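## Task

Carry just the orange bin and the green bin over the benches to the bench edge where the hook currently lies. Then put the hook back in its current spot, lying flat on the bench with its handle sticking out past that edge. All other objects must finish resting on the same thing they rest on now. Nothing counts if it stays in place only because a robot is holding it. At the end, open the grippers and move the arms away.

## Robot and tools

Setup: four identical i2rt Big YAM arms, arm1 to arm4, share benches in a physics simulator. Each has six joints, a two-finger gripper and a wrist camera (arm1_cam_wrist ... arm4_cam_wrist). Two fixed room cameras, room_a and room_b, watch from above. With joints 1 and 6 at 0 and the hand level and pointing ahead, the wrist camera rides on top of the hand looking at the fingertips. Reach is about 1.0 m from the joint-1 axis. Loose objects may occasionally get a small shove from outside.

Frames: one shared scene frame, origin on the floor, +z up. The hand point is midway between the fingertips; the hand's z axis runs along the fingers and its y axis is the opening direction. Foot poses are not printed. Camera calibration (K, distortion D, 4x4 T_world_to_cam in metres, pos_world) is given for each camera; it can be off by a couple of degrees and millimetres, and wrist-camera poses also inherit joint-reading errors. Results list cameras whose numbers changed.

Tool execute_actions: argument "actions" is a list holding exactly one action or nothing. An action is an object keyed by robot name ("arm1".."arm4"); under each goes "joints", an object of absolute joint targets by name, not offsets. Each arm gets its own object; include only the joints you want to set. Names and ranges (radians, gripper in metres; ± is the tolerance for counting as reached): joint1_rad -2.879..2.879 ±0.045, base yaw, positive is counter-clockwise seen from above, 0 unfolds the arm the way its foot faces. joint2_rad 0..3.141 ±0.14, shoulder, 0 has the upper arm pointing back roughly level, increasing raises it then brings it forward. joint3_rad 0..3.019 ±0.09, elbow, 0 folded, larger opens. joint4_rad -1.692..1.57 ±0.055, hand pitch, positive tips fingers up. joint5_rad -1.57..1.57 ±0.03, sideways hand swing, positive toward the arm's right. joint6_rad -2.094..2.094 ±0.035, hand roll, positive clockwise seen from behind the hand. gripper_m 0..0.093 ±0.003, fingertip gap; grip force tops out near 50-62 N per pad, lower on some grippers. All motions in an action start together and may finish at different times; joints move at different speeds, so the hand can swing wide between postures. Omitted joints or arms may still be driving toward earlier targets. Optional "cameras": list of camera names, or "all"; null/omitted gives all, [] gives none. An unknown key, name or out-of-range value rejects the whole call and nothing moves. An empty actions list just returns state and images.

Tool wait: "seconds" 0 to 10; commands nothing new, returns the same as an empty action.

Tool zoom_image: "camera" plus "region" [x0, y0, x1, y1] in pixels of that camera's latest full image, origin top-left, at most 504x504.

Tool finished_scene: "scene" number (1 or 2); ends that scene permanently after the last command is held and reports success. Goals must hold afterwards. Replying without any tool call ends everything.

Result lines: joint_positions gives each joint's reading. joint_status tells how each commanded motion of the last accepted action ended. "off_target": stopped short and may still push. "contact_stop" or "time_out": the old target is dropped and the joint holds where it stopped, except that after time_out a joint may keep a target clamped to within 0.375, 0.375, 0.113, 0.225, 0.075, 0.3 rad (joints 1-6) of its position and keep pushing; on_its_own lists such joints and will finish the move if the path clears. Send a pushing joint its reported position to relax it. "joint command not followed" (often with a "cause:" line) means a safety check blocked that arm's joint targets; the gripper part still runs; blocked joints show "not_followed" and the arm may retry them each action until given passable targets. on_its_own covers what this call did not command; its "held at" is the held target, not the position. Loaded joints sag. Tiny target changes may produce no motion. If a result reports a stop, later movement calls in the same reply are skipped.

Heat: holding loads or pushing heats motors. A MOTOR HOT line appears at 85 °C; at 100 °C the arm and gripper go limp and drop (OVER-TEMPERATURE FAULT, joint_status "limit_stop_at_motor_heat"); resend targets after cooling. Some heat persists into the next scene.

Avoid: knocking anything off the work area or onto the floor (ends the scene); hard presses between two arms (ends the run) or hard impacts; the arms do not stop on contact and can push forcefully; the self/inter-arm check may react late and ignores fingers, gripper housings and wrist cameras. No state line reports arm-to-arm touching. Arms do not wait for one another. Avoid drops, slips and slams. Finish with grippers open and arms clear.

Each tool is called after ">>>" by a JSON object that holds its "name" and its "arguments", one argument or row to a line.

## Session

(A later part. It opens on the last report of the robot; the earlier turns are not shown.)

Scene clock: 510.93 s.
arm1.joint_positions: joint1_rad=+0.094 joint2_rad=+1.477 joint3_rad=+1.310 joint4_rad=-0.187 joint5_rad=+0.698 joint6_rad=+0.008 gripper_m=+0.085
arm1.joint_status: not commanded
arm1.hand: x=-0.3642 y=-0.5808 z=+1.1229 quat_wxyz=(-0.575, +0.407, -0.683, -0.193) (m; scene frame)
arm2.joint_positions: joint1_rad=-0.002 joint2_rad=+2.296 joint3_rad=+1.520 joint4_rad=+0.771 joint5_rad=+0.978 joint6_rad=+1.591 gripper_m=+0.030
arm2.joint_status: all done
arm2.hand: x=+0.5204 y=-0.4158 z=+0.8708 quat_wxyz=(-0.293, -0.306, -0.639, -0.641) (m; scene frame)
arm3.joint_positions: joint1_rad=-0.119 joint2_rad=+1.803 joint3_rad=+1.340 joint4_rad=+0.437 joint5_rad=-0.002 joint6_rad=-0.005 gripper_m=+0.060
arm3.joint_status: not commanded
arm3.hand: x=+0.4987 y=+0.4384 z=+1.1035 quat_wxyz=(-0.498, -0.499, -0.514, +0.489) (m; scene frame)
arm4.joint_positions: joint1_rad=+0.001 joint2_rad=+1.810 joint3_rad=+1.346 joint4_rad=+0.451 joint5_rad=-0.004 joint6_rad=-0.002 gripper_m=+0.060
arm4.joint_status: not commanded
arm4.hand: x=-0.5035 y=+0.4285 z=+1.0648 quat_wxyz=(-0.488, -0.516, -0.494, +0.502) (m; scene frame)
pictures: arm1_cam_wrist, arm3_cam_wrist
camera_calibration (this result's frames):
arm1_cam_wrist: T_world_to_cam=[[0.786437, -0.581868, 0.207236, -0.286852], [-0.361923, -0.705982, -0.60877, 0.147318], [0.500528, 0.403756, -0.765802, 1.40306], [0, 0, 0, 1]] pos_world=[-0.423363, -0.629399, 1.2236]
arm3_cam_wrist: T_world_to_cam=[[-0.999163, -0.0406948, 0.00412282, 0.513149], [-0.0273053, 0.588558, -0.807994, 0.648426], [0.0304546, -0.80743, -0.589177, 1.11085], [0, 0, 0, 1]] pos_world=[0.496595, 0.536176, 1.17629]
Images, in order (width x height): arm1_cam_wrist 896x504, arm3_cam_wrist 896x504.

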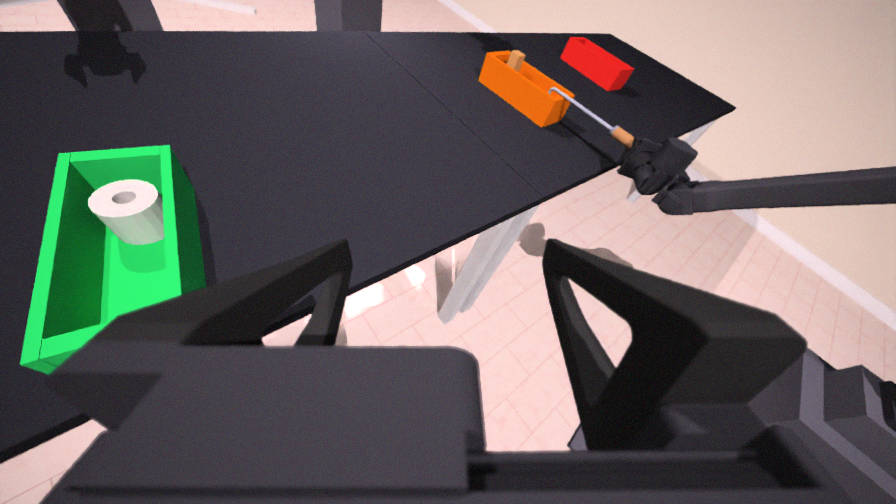

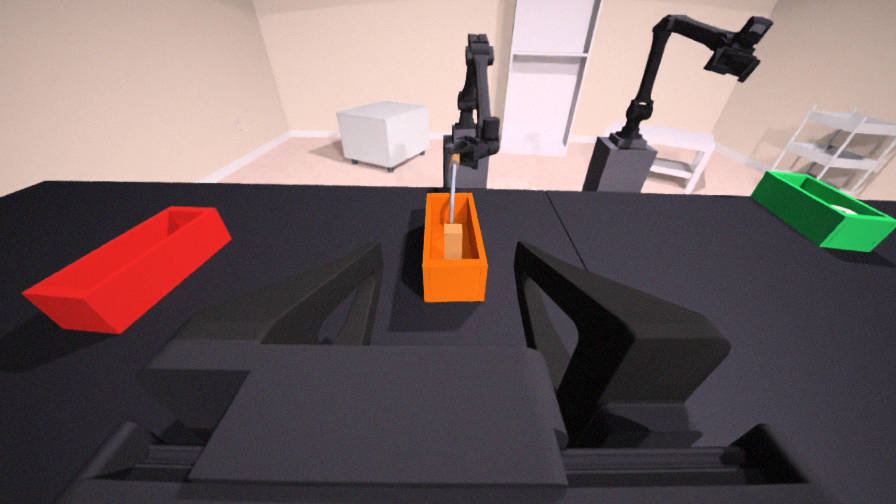

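>>> {"name": "execute_actions", "arguments": {
  "actions": [
    {"arm2":{"joints":{"joint1_rad":0.03,"joint2_rad":2.097,"joint3_rad":1.2,"joint4_rad":0.965}}}
  ],
  "cameras": []
}}

>>> {"name": "execute_actions", "arguments": {
  "actions": [
    {"arm2":{"joints":{"joint2_rad":1.995,"joint3_rad":0.968,"joint4_rad":1.095}}}
  ],
  "cameras": ["arm3_cam_wrist","arm1_cam_wrist"]
}}

>>> {"name": "zoom_image", "arguments": {
  "camera": "arm1_cam_wrist",
  "region": [490, 50, 690, 200]
}}

Scene clock: 516.10 s.
arm1.joint_positions: joint1_rad=+0.094 joint2_rad=+1.477 joint3_rad=+1.310 joint4_rad=-0.187 joint5_rad=+0.698 joint6_rad=+0.008 gripper_m=+0.085
arm1.joint_status: not commanded
arm1.hand: x=-0.3642 y=-0.5808 z=+1.1229 quat_wxyz=(-0.575, +0.407, -0.683, -0.193) (m; scene frame)
arm2.joint_positions: joint1_rad=+0.032 joint2_rad=+2.142 joint3_rad=+1.201 joint4_rad=+0.930 joint5_rad=+0.977 joint6_rad=+1.583 gripper_m=+0.030
arm2.joint_status: all done
arm2.hand: x=+0.5061 y=-0.5009 z=+0.8720 quat_wxyz=(-0.286, -0.292, -0.647, -0.643) (m; scene frame)
arm3.joint_positions: joint1_rad=-0.119 joint2_rad=+1.803 joint3_rad=+1.340 joint4_rad=+0.437 joint5_rad=-0.002 joint6_rad=-0.005 gripper_m=+0.060
arm3.joint_status: not commanded
arm3.hand: x=+0.4987 y=+0.4384 z=+1.1035 quat_wxyz=(-0.498, -0.499, -0.514, +0.489) (m; scene frame)
arm4.joint_positions: joint1_rad=+0.001 joint2_rad=+1.810 joint3_rad=+1.346 joint4_rad=+0.451 joint5_rad=-0.004 joint6_rad=-0.002 gripper_m=+0.060
arm4.joint_status: not commanded
arm4.hand: x=-0.5035 y=+0.4285 z=+1.0648 quat_wxyz=(-0.488, -0.516, -0.494, +0.502) (m; scene frame)
pictures: none
No camera images: the call's "cameras" was empty. Leave "cameras" out to get every camera's image.

Scene clock: 516.97 s.
arm1.joint_positions: joint1_rad=+0.094 joint2_rad=+1.477 joint3_rad=+1.310 joint4_rad=-0.187 joint5_rad=+0.698 joint6_rad=+0.008 gripper_m=+0.085
arm1.joint_status: not commanded
arm1.hand: x=-0.3642 y=-0.5808 z=+1.1229 quat_wxyz=(-0.575, +0.407, -0.683, -0.193) (m; scene frame)
arm2.joint_positions: joint1_rad=+0.032 joint2_rad=+2.037 joint3_rad=+0.967 joint4_rad=+1.058 joint5_rad=+0.978 joint6_rad=+1.580 gripper_m=+0.030
arm2.joint_status: all done
arm2.hand: x=+0.5159 y=-0.5730 z=+0.8715 quat_wxyz=(-0.288, -0.290, -0.648, -0.642) (m; scene frame)
arm3.joint_positions: joint1_rad=-0.119 joint2_rad=+1.803 joint3_rad=+1.340 joint4_rad=+0.437 joint5_rad=-0.002 joint6_rad=-0.005 gripper_m=+0.060
arm3.joint_status: not commanded
arm3.hand: x=+0.4987 y=+0.4384 z=+1.1035 quat_wxyz=(-0.498, -0.499, -0.514, +0.489) (m; scene frame)
arm4.joint_positions: joint1_rad=+0.001 joint2_rad=+1.810 joint3_rad=+1.346 joint4_rad=+0.451 joint5_rad=-0.004 joint6_rad=-0.002 gripper_m=+0.060
arm4.joint_status: not commanded
arm4.hand: x=-0.5035 y=+0.4285 z=+1.0648 quat_wxyz=(-0.488, -0.516, -0.494, +0.502) (m; scene frame)
pictures: arm1_cam_wrist, arm3_cam_wrist
camera_calibration (this result's frames):
arm1_cam_wrist: T_world_to_cam=[[0.786437, -0.581868, 0.207236, -0.286852], [-0.361923, -0.705982, -0.60877, 0.147318], [0.500528, 0.403756, -0.765802, 1.40306], [0, 0, 0, 1]] pos_world=[-0.423363, -0.629399, 1.2236]
arm3_cam_wrist: T_world_to_cam=[[-0.999163, -0.0406948, 0.00412282, 0.513149], [-0.0273053, 0.588558, -0.807994, 0.648426], [0.0304546, -0.80743, -0.589177, 1.11085], [0, 0, 0, 1]] pos_world=[0.496595, 0.536176, 1.17629]
Images, in order (width x height): arm1_cam_wrist 896x504, arm3_cam_wrist 896x504.

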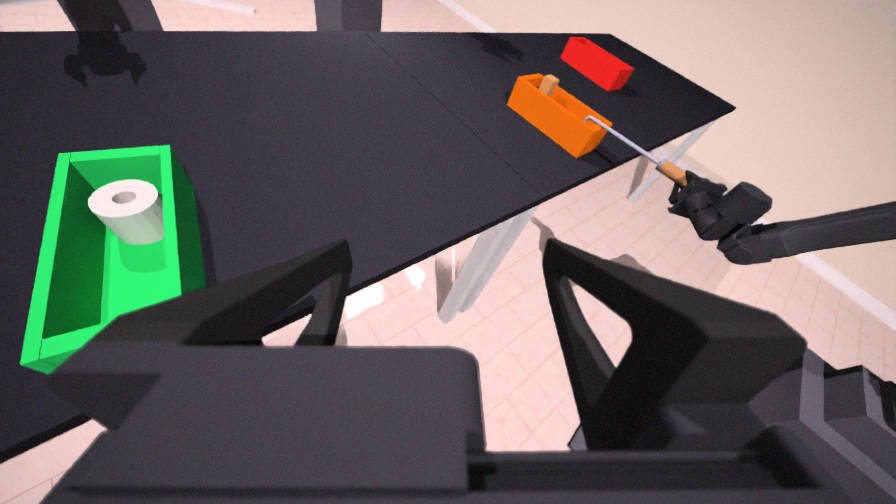

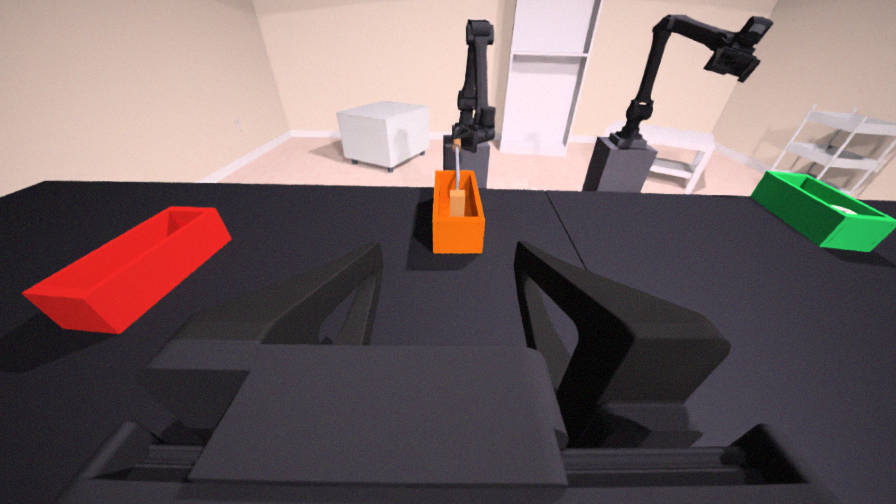

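Region (490, 50, 690, 200) of arm1_cam_wrist's 896x504 image, scaled by 2.520, with more detail than that image has; it fills the top 378 rows of this view, and the rest is white.

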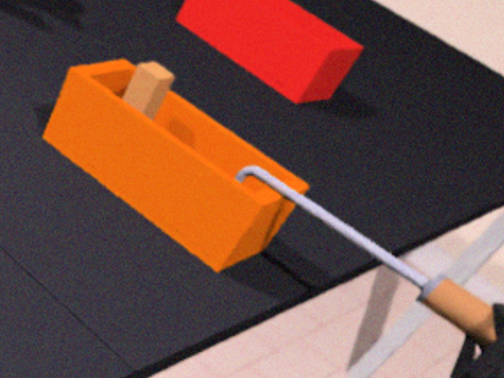

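>>> {"name": "execute_actions", "arguments": {
  "actions": [
    {"arm2":{"joints":{"joint2_rad":1.911,"joint3_rad":0.77,"joint4_rad":1.215}}}
  ],
  "cameras": ["arm1_cam_wrist"]
}}

>>> {"name": "zoom_image", "arguments": {
  "camera": "arm1_cam_wrist",
  "region": [490, 50, 690, 200]
}}

Scene clock: 525.50 s.
arm1.joint_positions: joint1_rad=+0.094 joint2_rad=+1.477 joint3_rad=+1.310 joint4_rad=-0.187 joint5_rad=+0.698 joint6_rad=+0.008 gripper_m=+0.085
arm1.joint_status: not commanded
arm1.hand: x=-0.3642 y=-0.5808 z=+1.1229 quat_wxyz=(-0.575, +0.407, -0.683, -0.193) (m; scene frame)
arm2.joint_positions: joint1_rad=+0.032 joint2_rad=+1.953 joint3_rad=+0.766 joint4_rad=+1.174 joint5_rad=+0.978 joint6_rad=+1.577 gripper_m=+0.030
arm2.joint_status: all done
arm2.hand: x=+0.5250 y=-0.6394 z=+0.8706 quat_wxyz=(-0.289, -0.289, -0.649, -0.642) (m; scene frame)
arm3.joint_positions: joint1_rad=-0.119 joint2_rad=+1.803 joint3_rad=+1.340 joint4_rad=+0.437 joint5_rad=-0.002 joint6_rad=-0.005 gripper_m=+0.060
arm3.joint_status: not commanded
arm3.hand: x=+0.4987 y=+0.4384 z=+1.1035 quat_wxyz=(-0.498, -0.499, -0.514, +0.489) (m; scene frame)
arm4.joint_positions: joint1_rad=+0.001 joint2_rad=+1.810 joint3_rad=+1.346 joint4_rad=+0.451 joint5_rad=-0.004 joint6_rad=-0.002 gripper_m=+0.060
arm4.joint_status: not commanded
arm4.hand: x=-0.5035 y=+0.4285 z=+1.0648 quat_wxyz=(-0.488, -0.516, -0.494, +0.502) (m; scene frame)
pictures: arm1_cam_wrist
camera_calibration (this result's frames):
arm1_cam_wrist: T_world_to_cam=[[0.786437, -0.581868, 0.207236, -0.286852], [-0.361923, -0.705982, -0.60877, 0.147318], [0.500528, 0.403756, -0.765802, 1.40306], [0, 0, 0, 1]] pos_world=[-0.423363, -0.629399, 1.2236]
Images, in order (width x height): arm1_cam_wrist 896x504.

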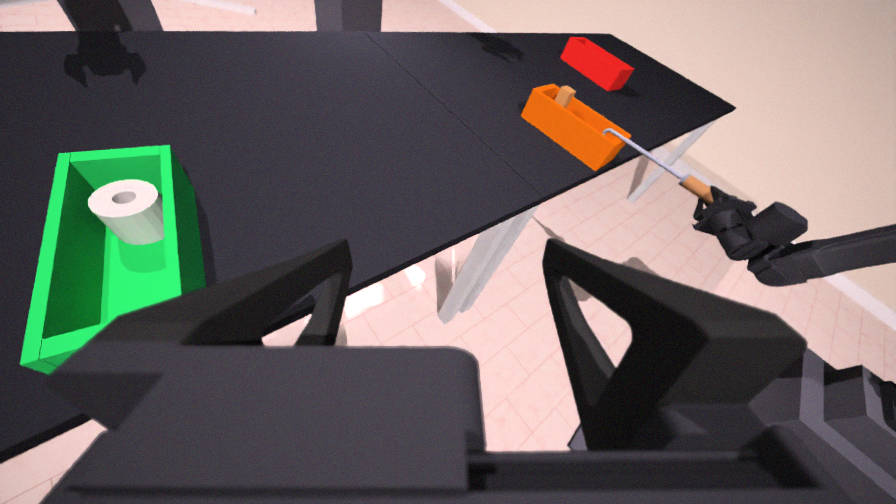

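Region (490, 50, 690, 200) of arm1_cam_wrist's 896x504 image, scaled by 2.520, with more detail than that image has; it fills the top 378 rows of this view, and the rest is white.

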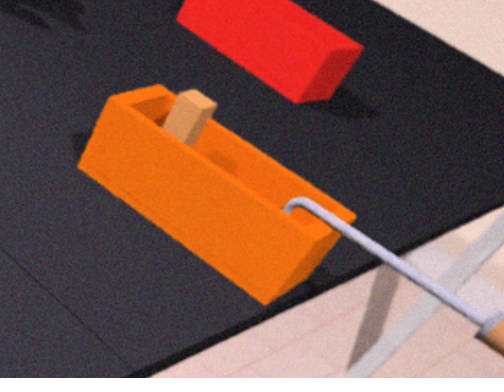

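>>> {"name": "execute_actions", "arguments": {
  "actions": [
    {"arm2":{"joints":{"joint3_rad":1.17}}}
  ],
  "cameras": ["arm1_cam_wrist"]
}}

Scene clock: 533.73 s.
arm1.joint_positions: joint1_rad=+0.094 joint2_rad=+1.477 joint3_rad=+1.310 joint4_rad=-0.187 joint5_rad=+0.698 joint6_rad=+0.008 gripper_m=+0.085
arm1.joint_status: not commanded
arm1.hand: x=-0.3642 y=-0.5808 z=+1.1229 quat_wxyz=(-0.575, +0.407, -0.683, -0.193) (m; scene frame)
arm2.joint_positions: joint1_rad=+0.032 joint2_rad=+1.947 joint3_rad=+1.124 joint4_rad=+1.174 joint5_rad=+0.982 joint6_rad=+1.562 gripper_m=+0.030
arm2.joint_status: all done
arm2.hand: x=+0.5117 y=-0.5361 z=+1.0065 quat_wxyz=(-0.223, -0.350, -0.532, -0.738) (m; scene frame)
arm3.joint_positions: joint1_rad=-0.119 joint2_rad=+1.803 joint3_rad=+1.340 joint4_rad=+0.437 joint5_rad=-0.002 joint6_rad=-0.005 gripper_m=+0.060
arm3.joint_status: not commanded
arm3.hand: x=+0.4987 y=+0.4384 z=+1.1035 quat_wxyz=(-0.498, -0.499, -0.514, +0.489) (m; scene frame)
arm4.joint_positions: joint1_rad=+0.001 joint2_rad=+1.810 joint3_rad=+1.346 joint4_rad=+0.451 joint5_rad=-0.004 joint6_rad=-0.002 gripper_m=+0.060
arm4.joint_status: not commanded
arm4.hand: x=-0.5035 y=+0.4285 z=+1.0648 quat_wxyz=(-0.488, -0.516, -0.494, +0.502) (m; scene frame)
pictures: arm1_cam_wrist
camera_calibration (this result's frames):
arm1_cam_wrist: T_world_to_cam=[[0.786437, -0.581868, 0.207236, -0.286852], [-0.361923, -0.705982, -0.60877, 0.147318], [0.500528, 0.403756, -0.765802, 1.40306], [0, 0, 0, 1]] pos_world=[-0.423363, -0.629399, 1.2236]
Images, in order (width x height): arm1_cam_wrist 896x504.

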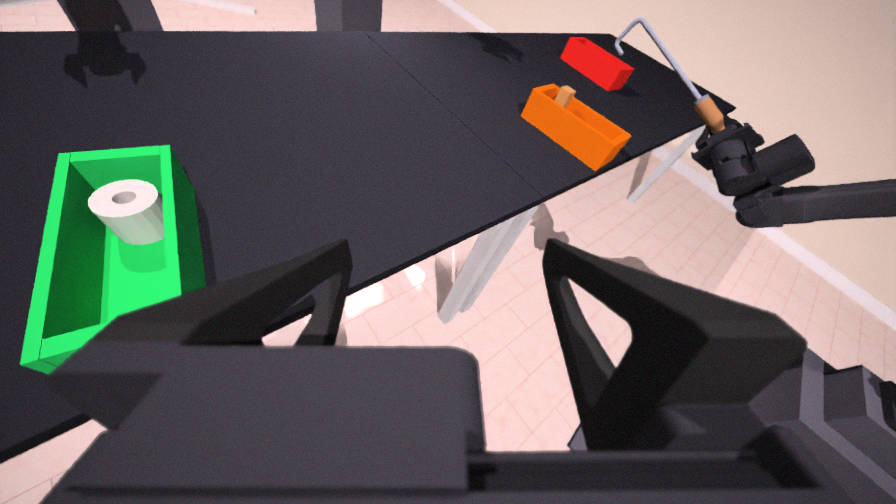

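>>> {"name": "execute_actions", "arguments": {
  "actions": [
    {"arm2":{"joints":{"joint1_rad":0.54,"joint3_rad":1.95,"joint4_rad":0.45,"joint5_rad":1.05}}}
  ],
  "cameras": []
}}

>>> {"name": "execute_actions", "arguments": {
  "actions": [
    {"arm2":{"joints":{"joint2_rad":2.25,"joint6_rad":0.0}}}
  ],
  "cameras": ["arm1_cam_wrist","arm2_cam_wrist","arm3_cam_wrist"]
}}

Scene clock: 539.40 s.
arm1.joint_positions: joint1_rad=+0.094 joint2_rad=+1.477 joint3_rad=+1.310 joint4_rad=-0.187 joint5_rad=+0.698 joint6_rad=+0.008 gripper_m=+0.085
arm1.joint_status: not commanded
arm1.hand: x=-0.3642 y=-0.5808 z=+1.1229 quat_wxyz=(-0.575, +0.407, -0.683, -0.193) (m; scene frame)
arm2.joint_positions: joint1_rad=+0.540 joint2_rad=+1.947 joint3_rad=+1.869 joint4_rad=+0.441 joint5_rad=+1.059 joint6_rad=+1.566 gripper_m=+0.030
arm2.joint_status: all done
arm2.hand: x=+0.1254 y=-0.5003 z=+1.2556 quat_wxyz=(-0.048, -0.239, -0.597, -0.764) (m; scene frame)
arm3.joint_positions: joint1_rad=-0.119 joint2_rad=+1.803 joint3_rad=+1.340 joint4_rad=+0.437 joint5_rad=-0.002 joint6_rad=-0.005 gripper_m=+0.060
arm3.joint_status: not commanded
arm3.hand: x=+0.4987 y=+0.4384 z=+1.1035 quat_wxyz=(-0.498, -0.499, -0.514, +0.489) (m; scene frame)
arm4.joint_positions: joint1_rad=+0.001 joint2_rad=+1.810 joint3_rad=+1.346 joint4_rad=+0.451 joint5_rad=-0.004 joint6_rad=-0.002 gripper_m=+0.060
arm4.joint_status: not commanded
arm4.hand: x=-0.5035 y=+0.4285 z=+1.0648 quat_wxyz=(-0.488, -0.516, -0.494, +0.502) (m; scene frame)
pictures: none
No camera images: the call's "cameras" was empty. Leave "cameras" out to get every camera's image.

Scene clock: 541.57 s.
arm1.joint_positions: joint1_rad=+0.094 joint2_rad=+1.477 joint3_rad=+1.310 joint4_rad=-0.187 joint5_rad=+0.698 joint6_rad=+0.008 gripper_m=+0.085
arm1.joint_status: not commanded
arm1.hand: x=-0.3642 y=-0.5808 z=+1.1229 quat_wxyz=(-0.575, +0.407, -0.683, -0.193) (m; scene frame)
arm2.joint_positions: joint1_rad=+0.540 joint2_rad=+2.316 joint3_rad=+1.896 joint4_rad=+0.424 joint5_rad=+1.048 joint6_rad=+0.018 gripper_m=+0.030
arm2.joint_status: all done
arm2.hand: x=+0.0730 y=-0.4337 z=+0.9795 quat_wxyz=(-0.586, +0.382, -0.594, -0.397) (m; scene frame)
arm3.joint_positions: joint1_rad=-0.119 joint2_rad=+1.803 joint3_rad=+1.340 joint4_rad=+0.437 joint5_rad=-0.002 joint6_rad=-0.005 gripper_m=+0.060
arm3.joint_status: not commanded
arm3.hand: x=+0.4987 y=+0.4384 z=+1.1035 quat_wxyz=(-0.498, -0.499, -0.514, +0.489) (m; scene frame)
arm4.joint_positions: joint1_rad=+0.001 joint2_rad=+1.810 joint3_rad=+1.346 joint4_rad=+0.451 joint5_rad=-0.004 joint6_rad=-0.002 gripper_m=+0.060
arm4.joint_status: not commanded
arm4.hand: x=-0.5035 y=+0.4285 z=+1.0648 quat_wxyz=(-0.488, -0.516, -0.494, +0.502) (m; scene frame)
pictures: arm1_cam_wrist, arm2_cam_wrist, arm3_cam_wrist
camera_calibration (this result's frames):
arm1_cam_wrist: T_world_to_cam=[[0.786437, -0.581868, 0.207236, -0.286852], [-0.361923, -0.705982, -0.60877, 0.147318], [0.500528, 0.403756, -0.765802, 1.40306], [0, 0, 0, 1]] pos_world=[-0.423363, -0.629399, 1.2236]
arm2_cam_wrist: T_world_to_cam=[[0.923379, -0.38358, -0.0153989, -0.219193], [-0.238589, -0.541997, -0.8058, 0.577696], [0.300743, 0.747733, -0.591987, 1.01007], [0, 0, 0, 1]] pos_world=[0.0364597, -0.526228, 1.06008]
arm3_cam_wrist: T_world_to_cam=[[-0.999163, -0.0406948, 0.00412282, 0.513149], [-0.0273053, 0.588558, -0.807994, 0.648426], [0.0304546, -0.80743, -0.589177, 1.11085], [0, 0, 0, 1]] pos_world=[0.496595, 0.536176, 1.17629]
Images, in order (width x height): arm1_cam_wrist 896x504, arm2_cam_wrist 896x504, arm3_cam_wrist 896x504.

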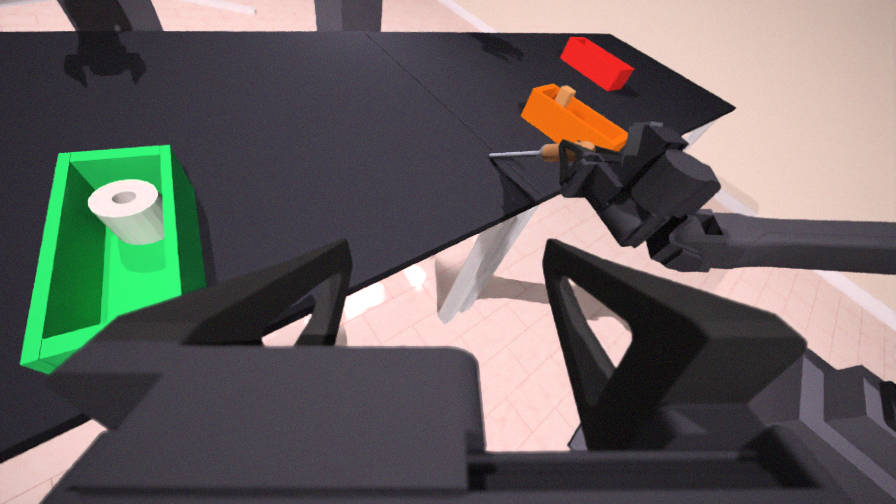

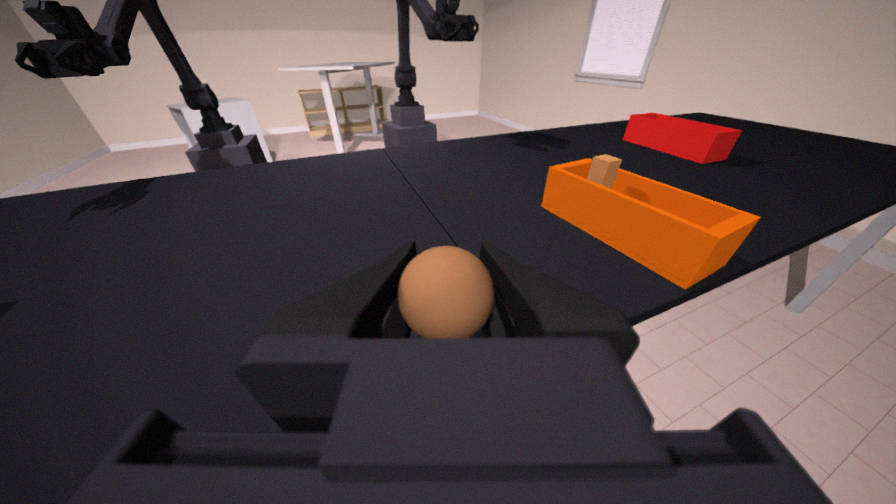

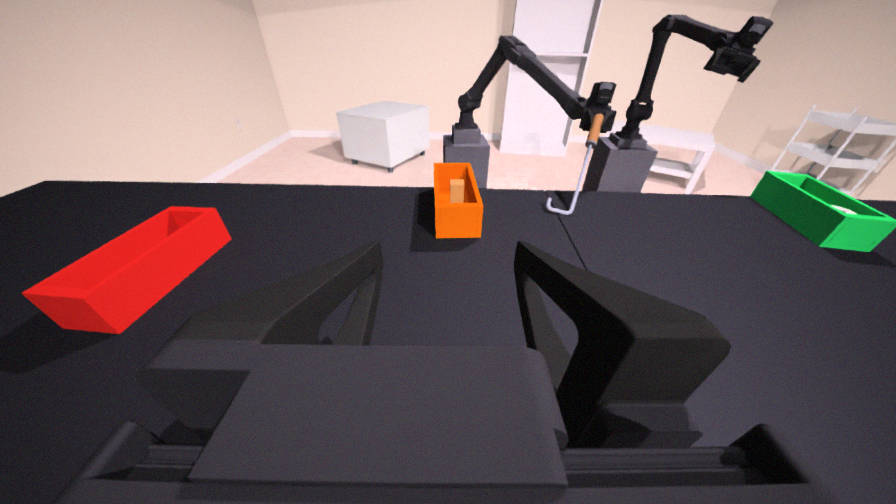

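>>> {"name": "execute_actions", "arguments": {
  "actions": [
    {"arm2":{"joints":{"joint2_rad":2.53,"joint4_rad":0.7}}}
  ],
  "cameras": ["arm2_cam_wrist"]
}}

Scene clock: 546.77 s.
arm1.joint_positions: joint1_rad=+0.094 joint2_rad=+1.477 joint3_rad=+1.310 joint4_rad=-0.187 joint5_rad=+0.698 joint6_rad=+0.008 gripper_m=+0.085
arm1.joint_status: not commanded
arm1.hand: x=-0.3642 y=-0.5808 z=+1.1229 quat_wxyz=(-0.575, +0.407, -0.683, -0.193) (m; scene frame)
arm2.joint_positions: joint1_rad=+0.540 joint2_rad=+2.546 joint3_rad=+1.911 joint4_rad=+0.673 joint5_rad=+1.049 joint6_rad=+0.007 gripper_m=+0.030
arm2.joint_status: all done
arm2.hand: x=+0.0708 y=-0.4310 z=+0.8380 quat_wxyz=(-0.587, +0.373, -0.593, -0.405) (m; scene frame)
arm3.joint_positions: joint1_rad=-0.119 joint2_rad=+1.803 joint3_rad=+1.340 joint4_rad=+0.437 joint5_rad=-0.002 joint6_rad=-0.005 gripper_m=+0.060
arm3.joint_status: not commanded
arm3.hand: x=+0.4987 y=+0.4384 z=+1.1035 quat_wxyz=(-0.498, -0.499, -0.514, +0.489) (m; scene frame)
arm4.joint_positions: joint1_rad=+0.001 joint2_rad=+1.810 joint3_rad=+1.346 joint4_rad=+0.451 joint5_rad=-0.004 joint6_rad=-0.002 gripper_m=+0.060
arm4.joint_status: not commanded
arm4.hand: x=-0.5035 y=+0.4285 z=+1.0648 quat_wxyz=(-0.488, -0.516, -0.494, +0.502) (m; scene frame)
pictures: arm2_cam_wrist
camera_calibration (this result's frames):
arm2_cam_wrist: T_world_to_cam=[[0.922464, -0.384589, -0.0339302, -0.203134], [-0.247991, -0.522874, -0.815539, 0.481668], [0.295906, 0.76072, -0.577707, 0.918988], [0, 0, 0, 1]] pos_world=[0.0348991, -0.525364, 0.916832]
Images, in order (width x height): arm2_cam_wrist 896x504.

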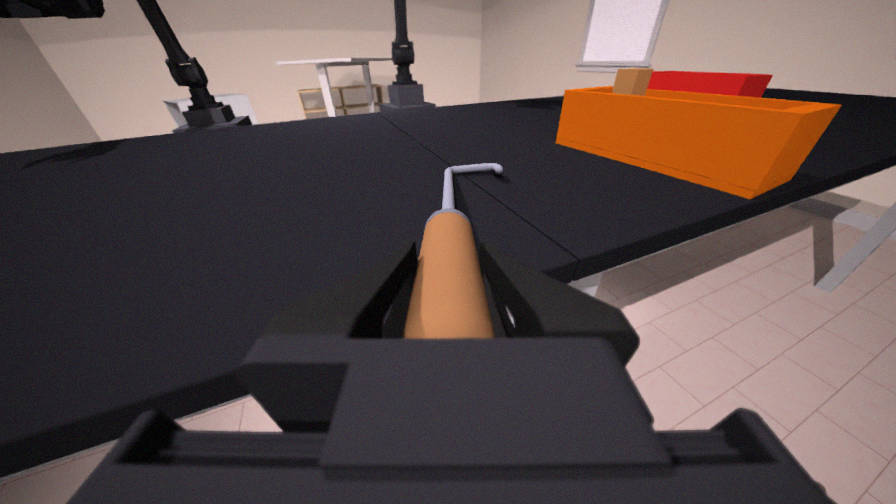

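>>> {"name": "execute_actions", "arguments": {
  "actions": [
    {"arm2":{"joints":{"joint2_rad":2.61,"joint3_rad":1.885}}}
  ],
  "cameras": ["arm2_cam_wrist"]
}}

Scene clock: 550.17 s.
arm1.joint_positions: joint1_rad=+0.094 joint2_rad=+1.477 joint3_rad=+1.310 joint4_rad=-0.187 joint5_rad=+0.698 joint6_rad=+0.008 gripper_m=+0.085
arm1.joint_status: not commanded
arm1.hand: x=-0.3642 y=-0.5808 z=+1.1229 quat_wxyz=(-0.575, +0.407, -0.683, -0.193) (m; scene frame)
arm2.joint_positions: joint1_rad=+0.540 joint2_rad=+2.578 joint3_rad=+1.889 joint4_rad=+0.680 joint5_rad=+1.047 joint6_rad=+0.007 gripper_m=+0.030
arm2.joint_status: all done
arm2.hand: x=+0.0748 y=-0.4374 z=+0.8022 quat_wxyz=(-0.588, +0.391, -0.592, -0.389) (m; scene frame)
arm3.joint_positions: joint1_rad=-0.119 joint2_rad=+1.803 joint3_rad=+1.340 joint4_rad=+0.437 joint5_rad=-0.002 joint6_rad=-0.005 gripper_m=+0.060
arm3.joint_status: not commanded
arm3.hand: x=+0.4987 y=+0.4384 z=+1.1035 quat_wxyz=(-0.498, -0.499, -0.514, +0.489) (m; scene frame)
arm4.joint_positions: joint1_rad=+0.001 joint2_rad=+1.810 joint3_rad=+1.346 joint4_rad=+0.451 joint5_rad=-0.004 joint6_rad=-0.002 gripper_m=+0.060
arm4.joint_status: not commanded
arm4.hand: x=-0.5035 y=+0.4285 z=+1.0648 quat_wxyz=(-0.488, -0.516, -0.494, +0.502) (m; scene frame)
pictures: arm2_cam_wrist
camera_calibration (this result's frames):
arm2_cam_wrist: T_world_to_cam=[[0.923912, -0.382524, 0.00781511, -0.243179], [-0.222934, -0.554829, -0.801539, 0.423093], [0.310944, 0.73881, -0.597891, 0.907439], [0, 0, 0, 1]] pos_world=[0.036835, -0.528702, 0.883576]
Images, in order (width x height): arm2_cam_wrist 896x504.

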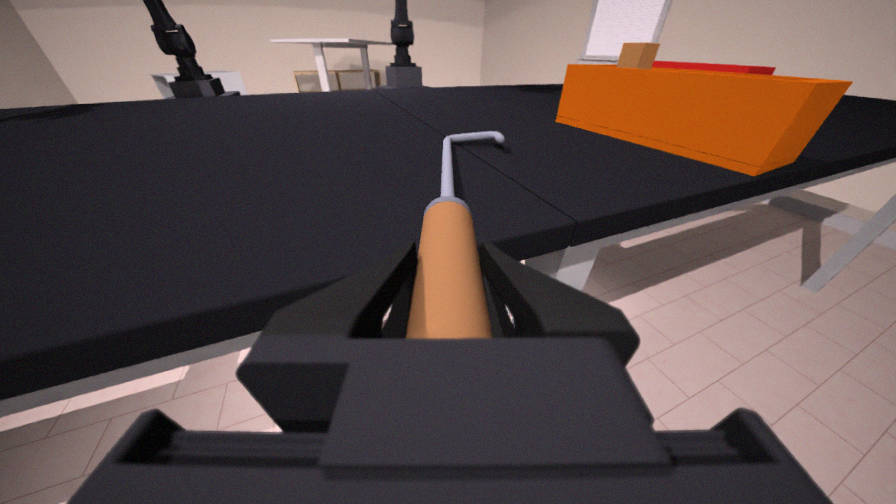

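Matches the grasp pose. Release and lift clear.

>>> {"name": "execute_actions", "arguments": {
  "actions": [
    {"arm2":{"joints":{"gripper_m":0.065}}}
  ],
  "cameras": ["arm2_cam_wrist"]
}}

>>> {"name": "execute_actions", "arguments": {
  "actions": [
    {"arm2":{"joints":{"joint2_rad":2.2}}}
  ]
}}

Scene clock: 555.10 s.
arm1.joint_positions: joint1_rad=+0.094 joint2_rad=+1.477 joint3_rad=+1.310 joint4_rad=-0.187 joint5_rad=+0.698 joint6_rad=+0.008 gripper_m=+0.085
arm1.joint_status: not commanded
arm1.hand: x=-0.3642 y=-0.5808 z=+1.1229 quat_wxyz=(-0.575, +0.407, -0.683, -0.193) (m; scene frame)
arm2.joint_positions: joint1_rad=+0.540 joint2_rad=+2.578 joint3_rad=+1.889 joint4_rad=+0.680 joint5_rad=+1.047 joint6_rad=+0.007 gripper_m=+0.065
arm2.joint_status: all done
arm2.hand: x=+0.0748 y=-0.4374 z=+0.8022 quat_wxyz=(-0.588, +0.391, -0.592, -0.389) (m; scene frame)
arm3.joint_positions: joint1_rad=-0.119 joint2_rad=+1.803 joint3_rad=+1.340 joint4_rad=+0.437 joint5_rad=-0.002 joint6_rad=-0.005 gripper_m=+0.060
arm3.joint_status: not commanded
arm3.hand: x=+0.4987 y=+0.4384 z=+1.1035 quat_wxyz=(-0.498, -0.499, -0.514, +0.489) (m; scene frame)
arm4.joint_positions: joint1_rad=+0.001 joint2_rad=+1.810 joint3_rad=+1.346 joint4_rad=+0.451 joint5_rad=-0.004 joint6_rad=-0.002 gripper_m=+0.060
arm4.joint_status: not commanded
arm4.hand: x=-0.5035 y=+0.4285 z=+1.0648 quat_wxyz=(-0.488, -0.516, -0.494, +0.502) (m; scene frame)
pictures: arm2_cam_wrist
camera_calibration (this result's frames):
arm2_cam_wrist: T_world_to_cam=[[0.923912, -0.382524, 0.00781511, -0.243179], [-0.222934, -0.554829, -0.801539, 0.423093], [0.310944, 0.73881, -0.597891, 0.907439], [0, 0, 0, 1]] pos_world=[0.036835, -0.528702, 0.883576]
Images, in order (width x height): arm2_cam_wrist 896x504.

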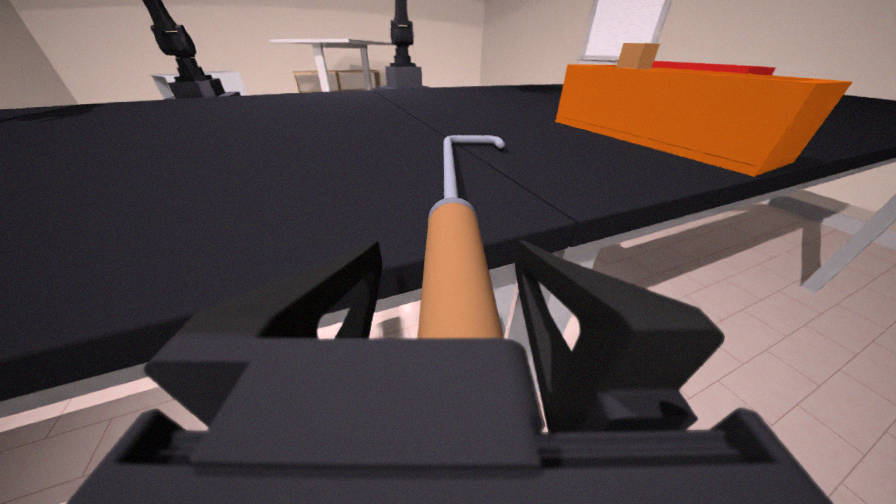

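Scene clock: 556.67 s.
arm1.joint_positions: joint1_rad=+0.094 joint2_rad=+1.477 joint3_rad=+1.310 joint4_rad=-0.187 joint5_rad=+0.698 joint6_rad=+0.008 gripper_m=+0.085
arm1.joint_status: not commanded
arm1.hand: x=-0.3642 y=-0.5808 z=+1.1229 quat_wxyz=(-0.575, +0.407, -0.683, -0.193) (m; scene frame)
arm2.joint_positions: joint1_rad=+0.540 joint2_rad=+2.172 joint3_rad=+1.882 joint4_rad=+0.695 joint5_rad=+1.047 joint6_rad=+0.007 gripper_m=+0.065
arm2.joint_status: all done
arm2.hand: x=+0.0924 y=-0.4595 z=+1.1302 quat_wxyz=(-0.566, +0.237, -0.588, -0.526) (m; scene frame)
arm3.joint_positions: joint1_rad=-0.119 joint2_rad=+1.803 joint3_rad=+1.340 joint4_rad=+0.437 joint5_rad=-0.002 joint6_rad=-0.005 gripper_m=+0.060
arm3.joint_status: not commanded
arm3.hand: x=+0.4987 y=+0.4384 z=+1.1035 quat_wxyz=(-0.498, -0.499, -0.514, +0.489) (m; scene frame)
arm4.joint_positions: joint1_rad=+0.001 joint2_rad=+1.810 joint3_rad=+1.346 joint4_rad=+0.451 joint5_rad=-0.004 joint6_rad=-0.002 gripper_m=+0.060
arm4.joint_status: not commanded
arm4.hand: x=-0.5035 y=+0.4285 z=+1.0648 quat_wxyz=(-0.488, -0.516, -0.494, +0.502) (m; scene frame)
pictures: arm1_cam_wrist, arm2_cam_wrist, arm3_cam_wrist, arm4_cam_wrist, room_a, room_b
camera_calibration (this result's frames):
arm1_cam_wrist: T_world_to_cam=[[0.786437, -0.581868, 0.207236, -0.286852], [-0.361923, -0.705982, -0.60877, 0.147318], [0.500528, 0.403756, -0.765802, 1.40306], [0, 0, 0, 1]] pos_world=[-0.423363, -0.629399, 1.2236]
arm2_cam_wrist: T_world_to_cam=[[0.881364, -0.327285, -0.340707, 0.15275], [-0.433726, -0.274643, -0.858168, 0.88983], [0.187293, 0.904133, -0.384012, 0.96006], [0, 0, 0, 1]] pos_world=[0.0715019, -0.573644, 1.18434]
arm3_cam_wrist: T_world_to_cam=[[-0.999163, -0.0406948, 0.00412282, 0.513149], [-0.0273053, 0.588558, -0.807994, 0.648426], [0.0304546, -0.80743, -0.589177, 1.11085], [0, 0, 0, 1]] pos_world=[0.496595, 0.536176, 1.17629]
arm4_cam_wrist: T_world_to_cam=[[-0.998875, 0.0473942, -0.00185165, -0.519889], [0.0302517, 0.606541, -0.794476, 0.60666], [-0.0365305, -0.793638, -0.607292, 1.08856], [0, 0, 0, 1]] pos_world=[-0.497891, 0.520594, 1.14209]
Images, in order (width x height): arm1_cam_wrist 896x504, arm2_cam_wrist 896x504, arm3_cam_wrist 896x504, arm4_cam_wrist 896x504, room_a 896x504, room_b 896x504.

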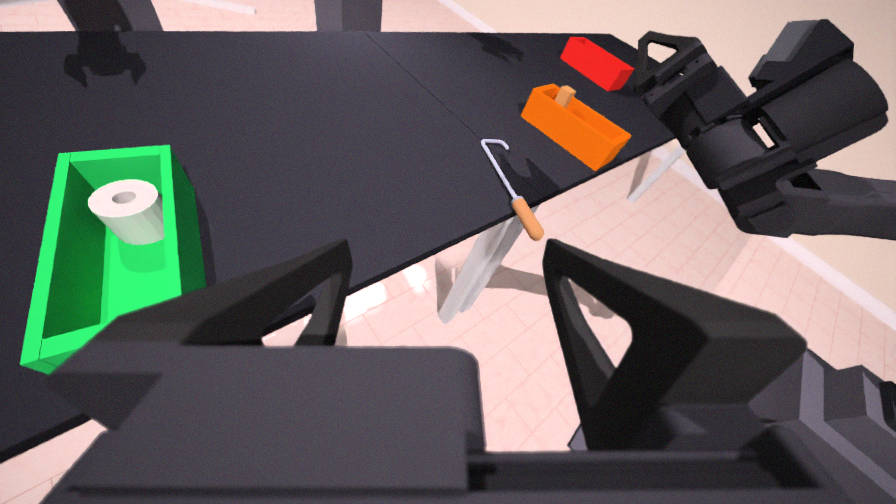

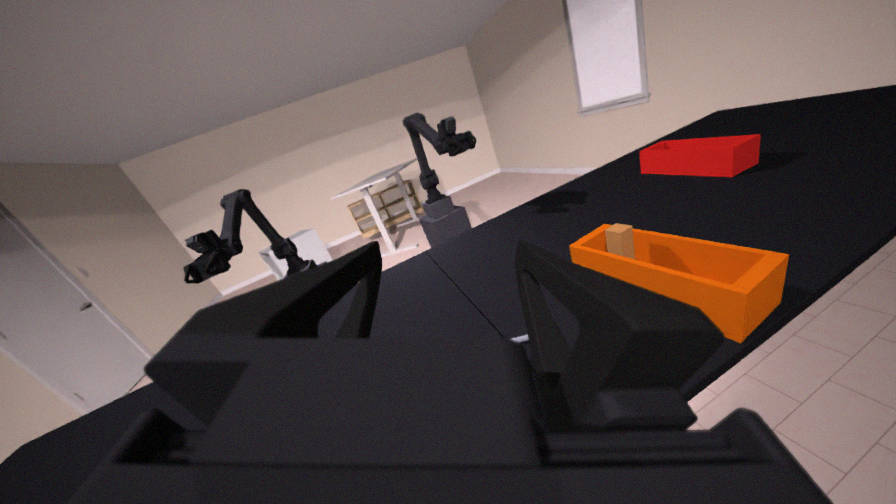

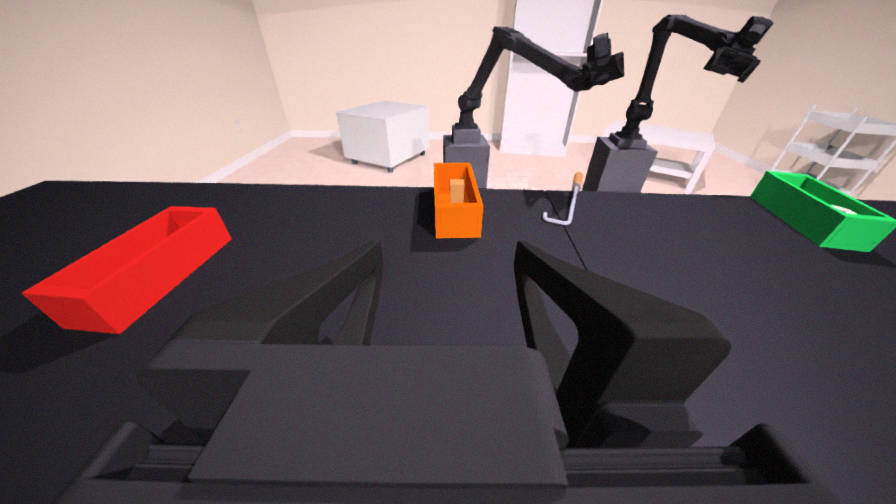

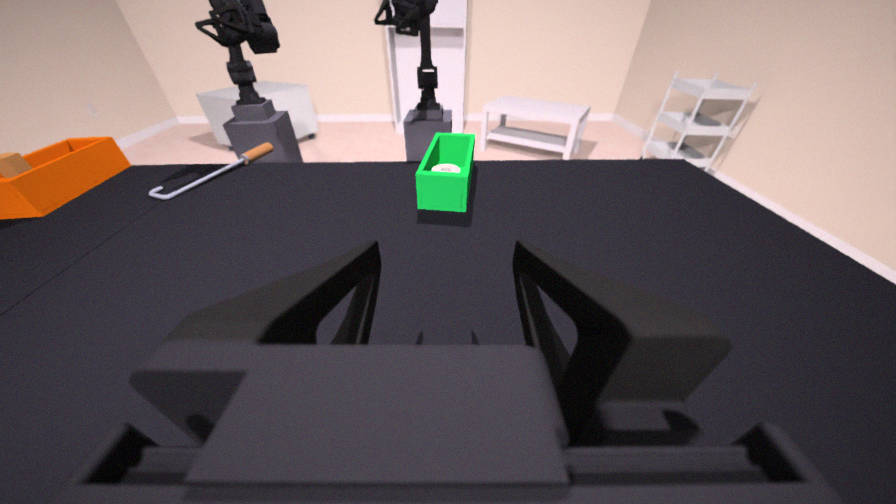

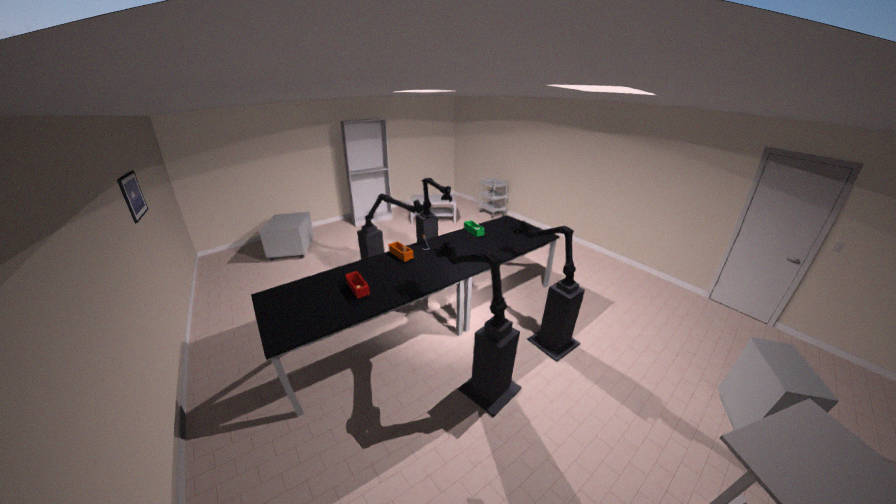

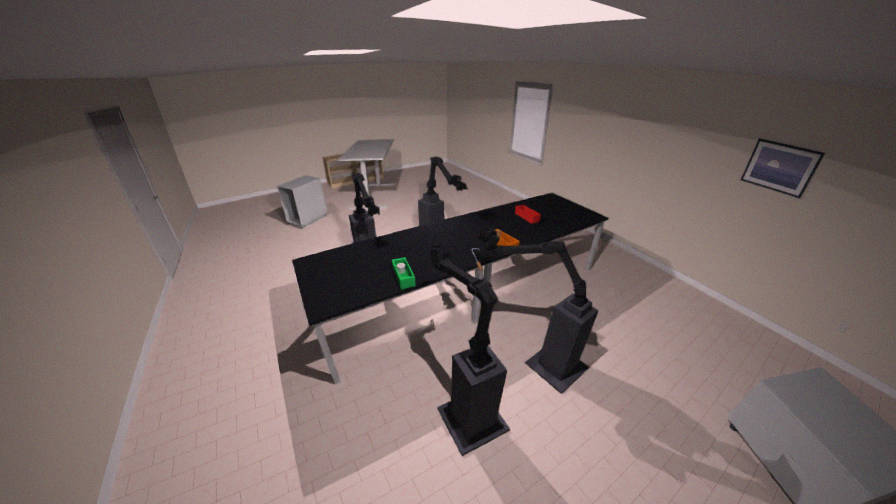

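All in place and the arms are clear.

>>> {"name": "finished_scene", "arguments": {
  "scene": 2
}}

The scene is finished: the task was done.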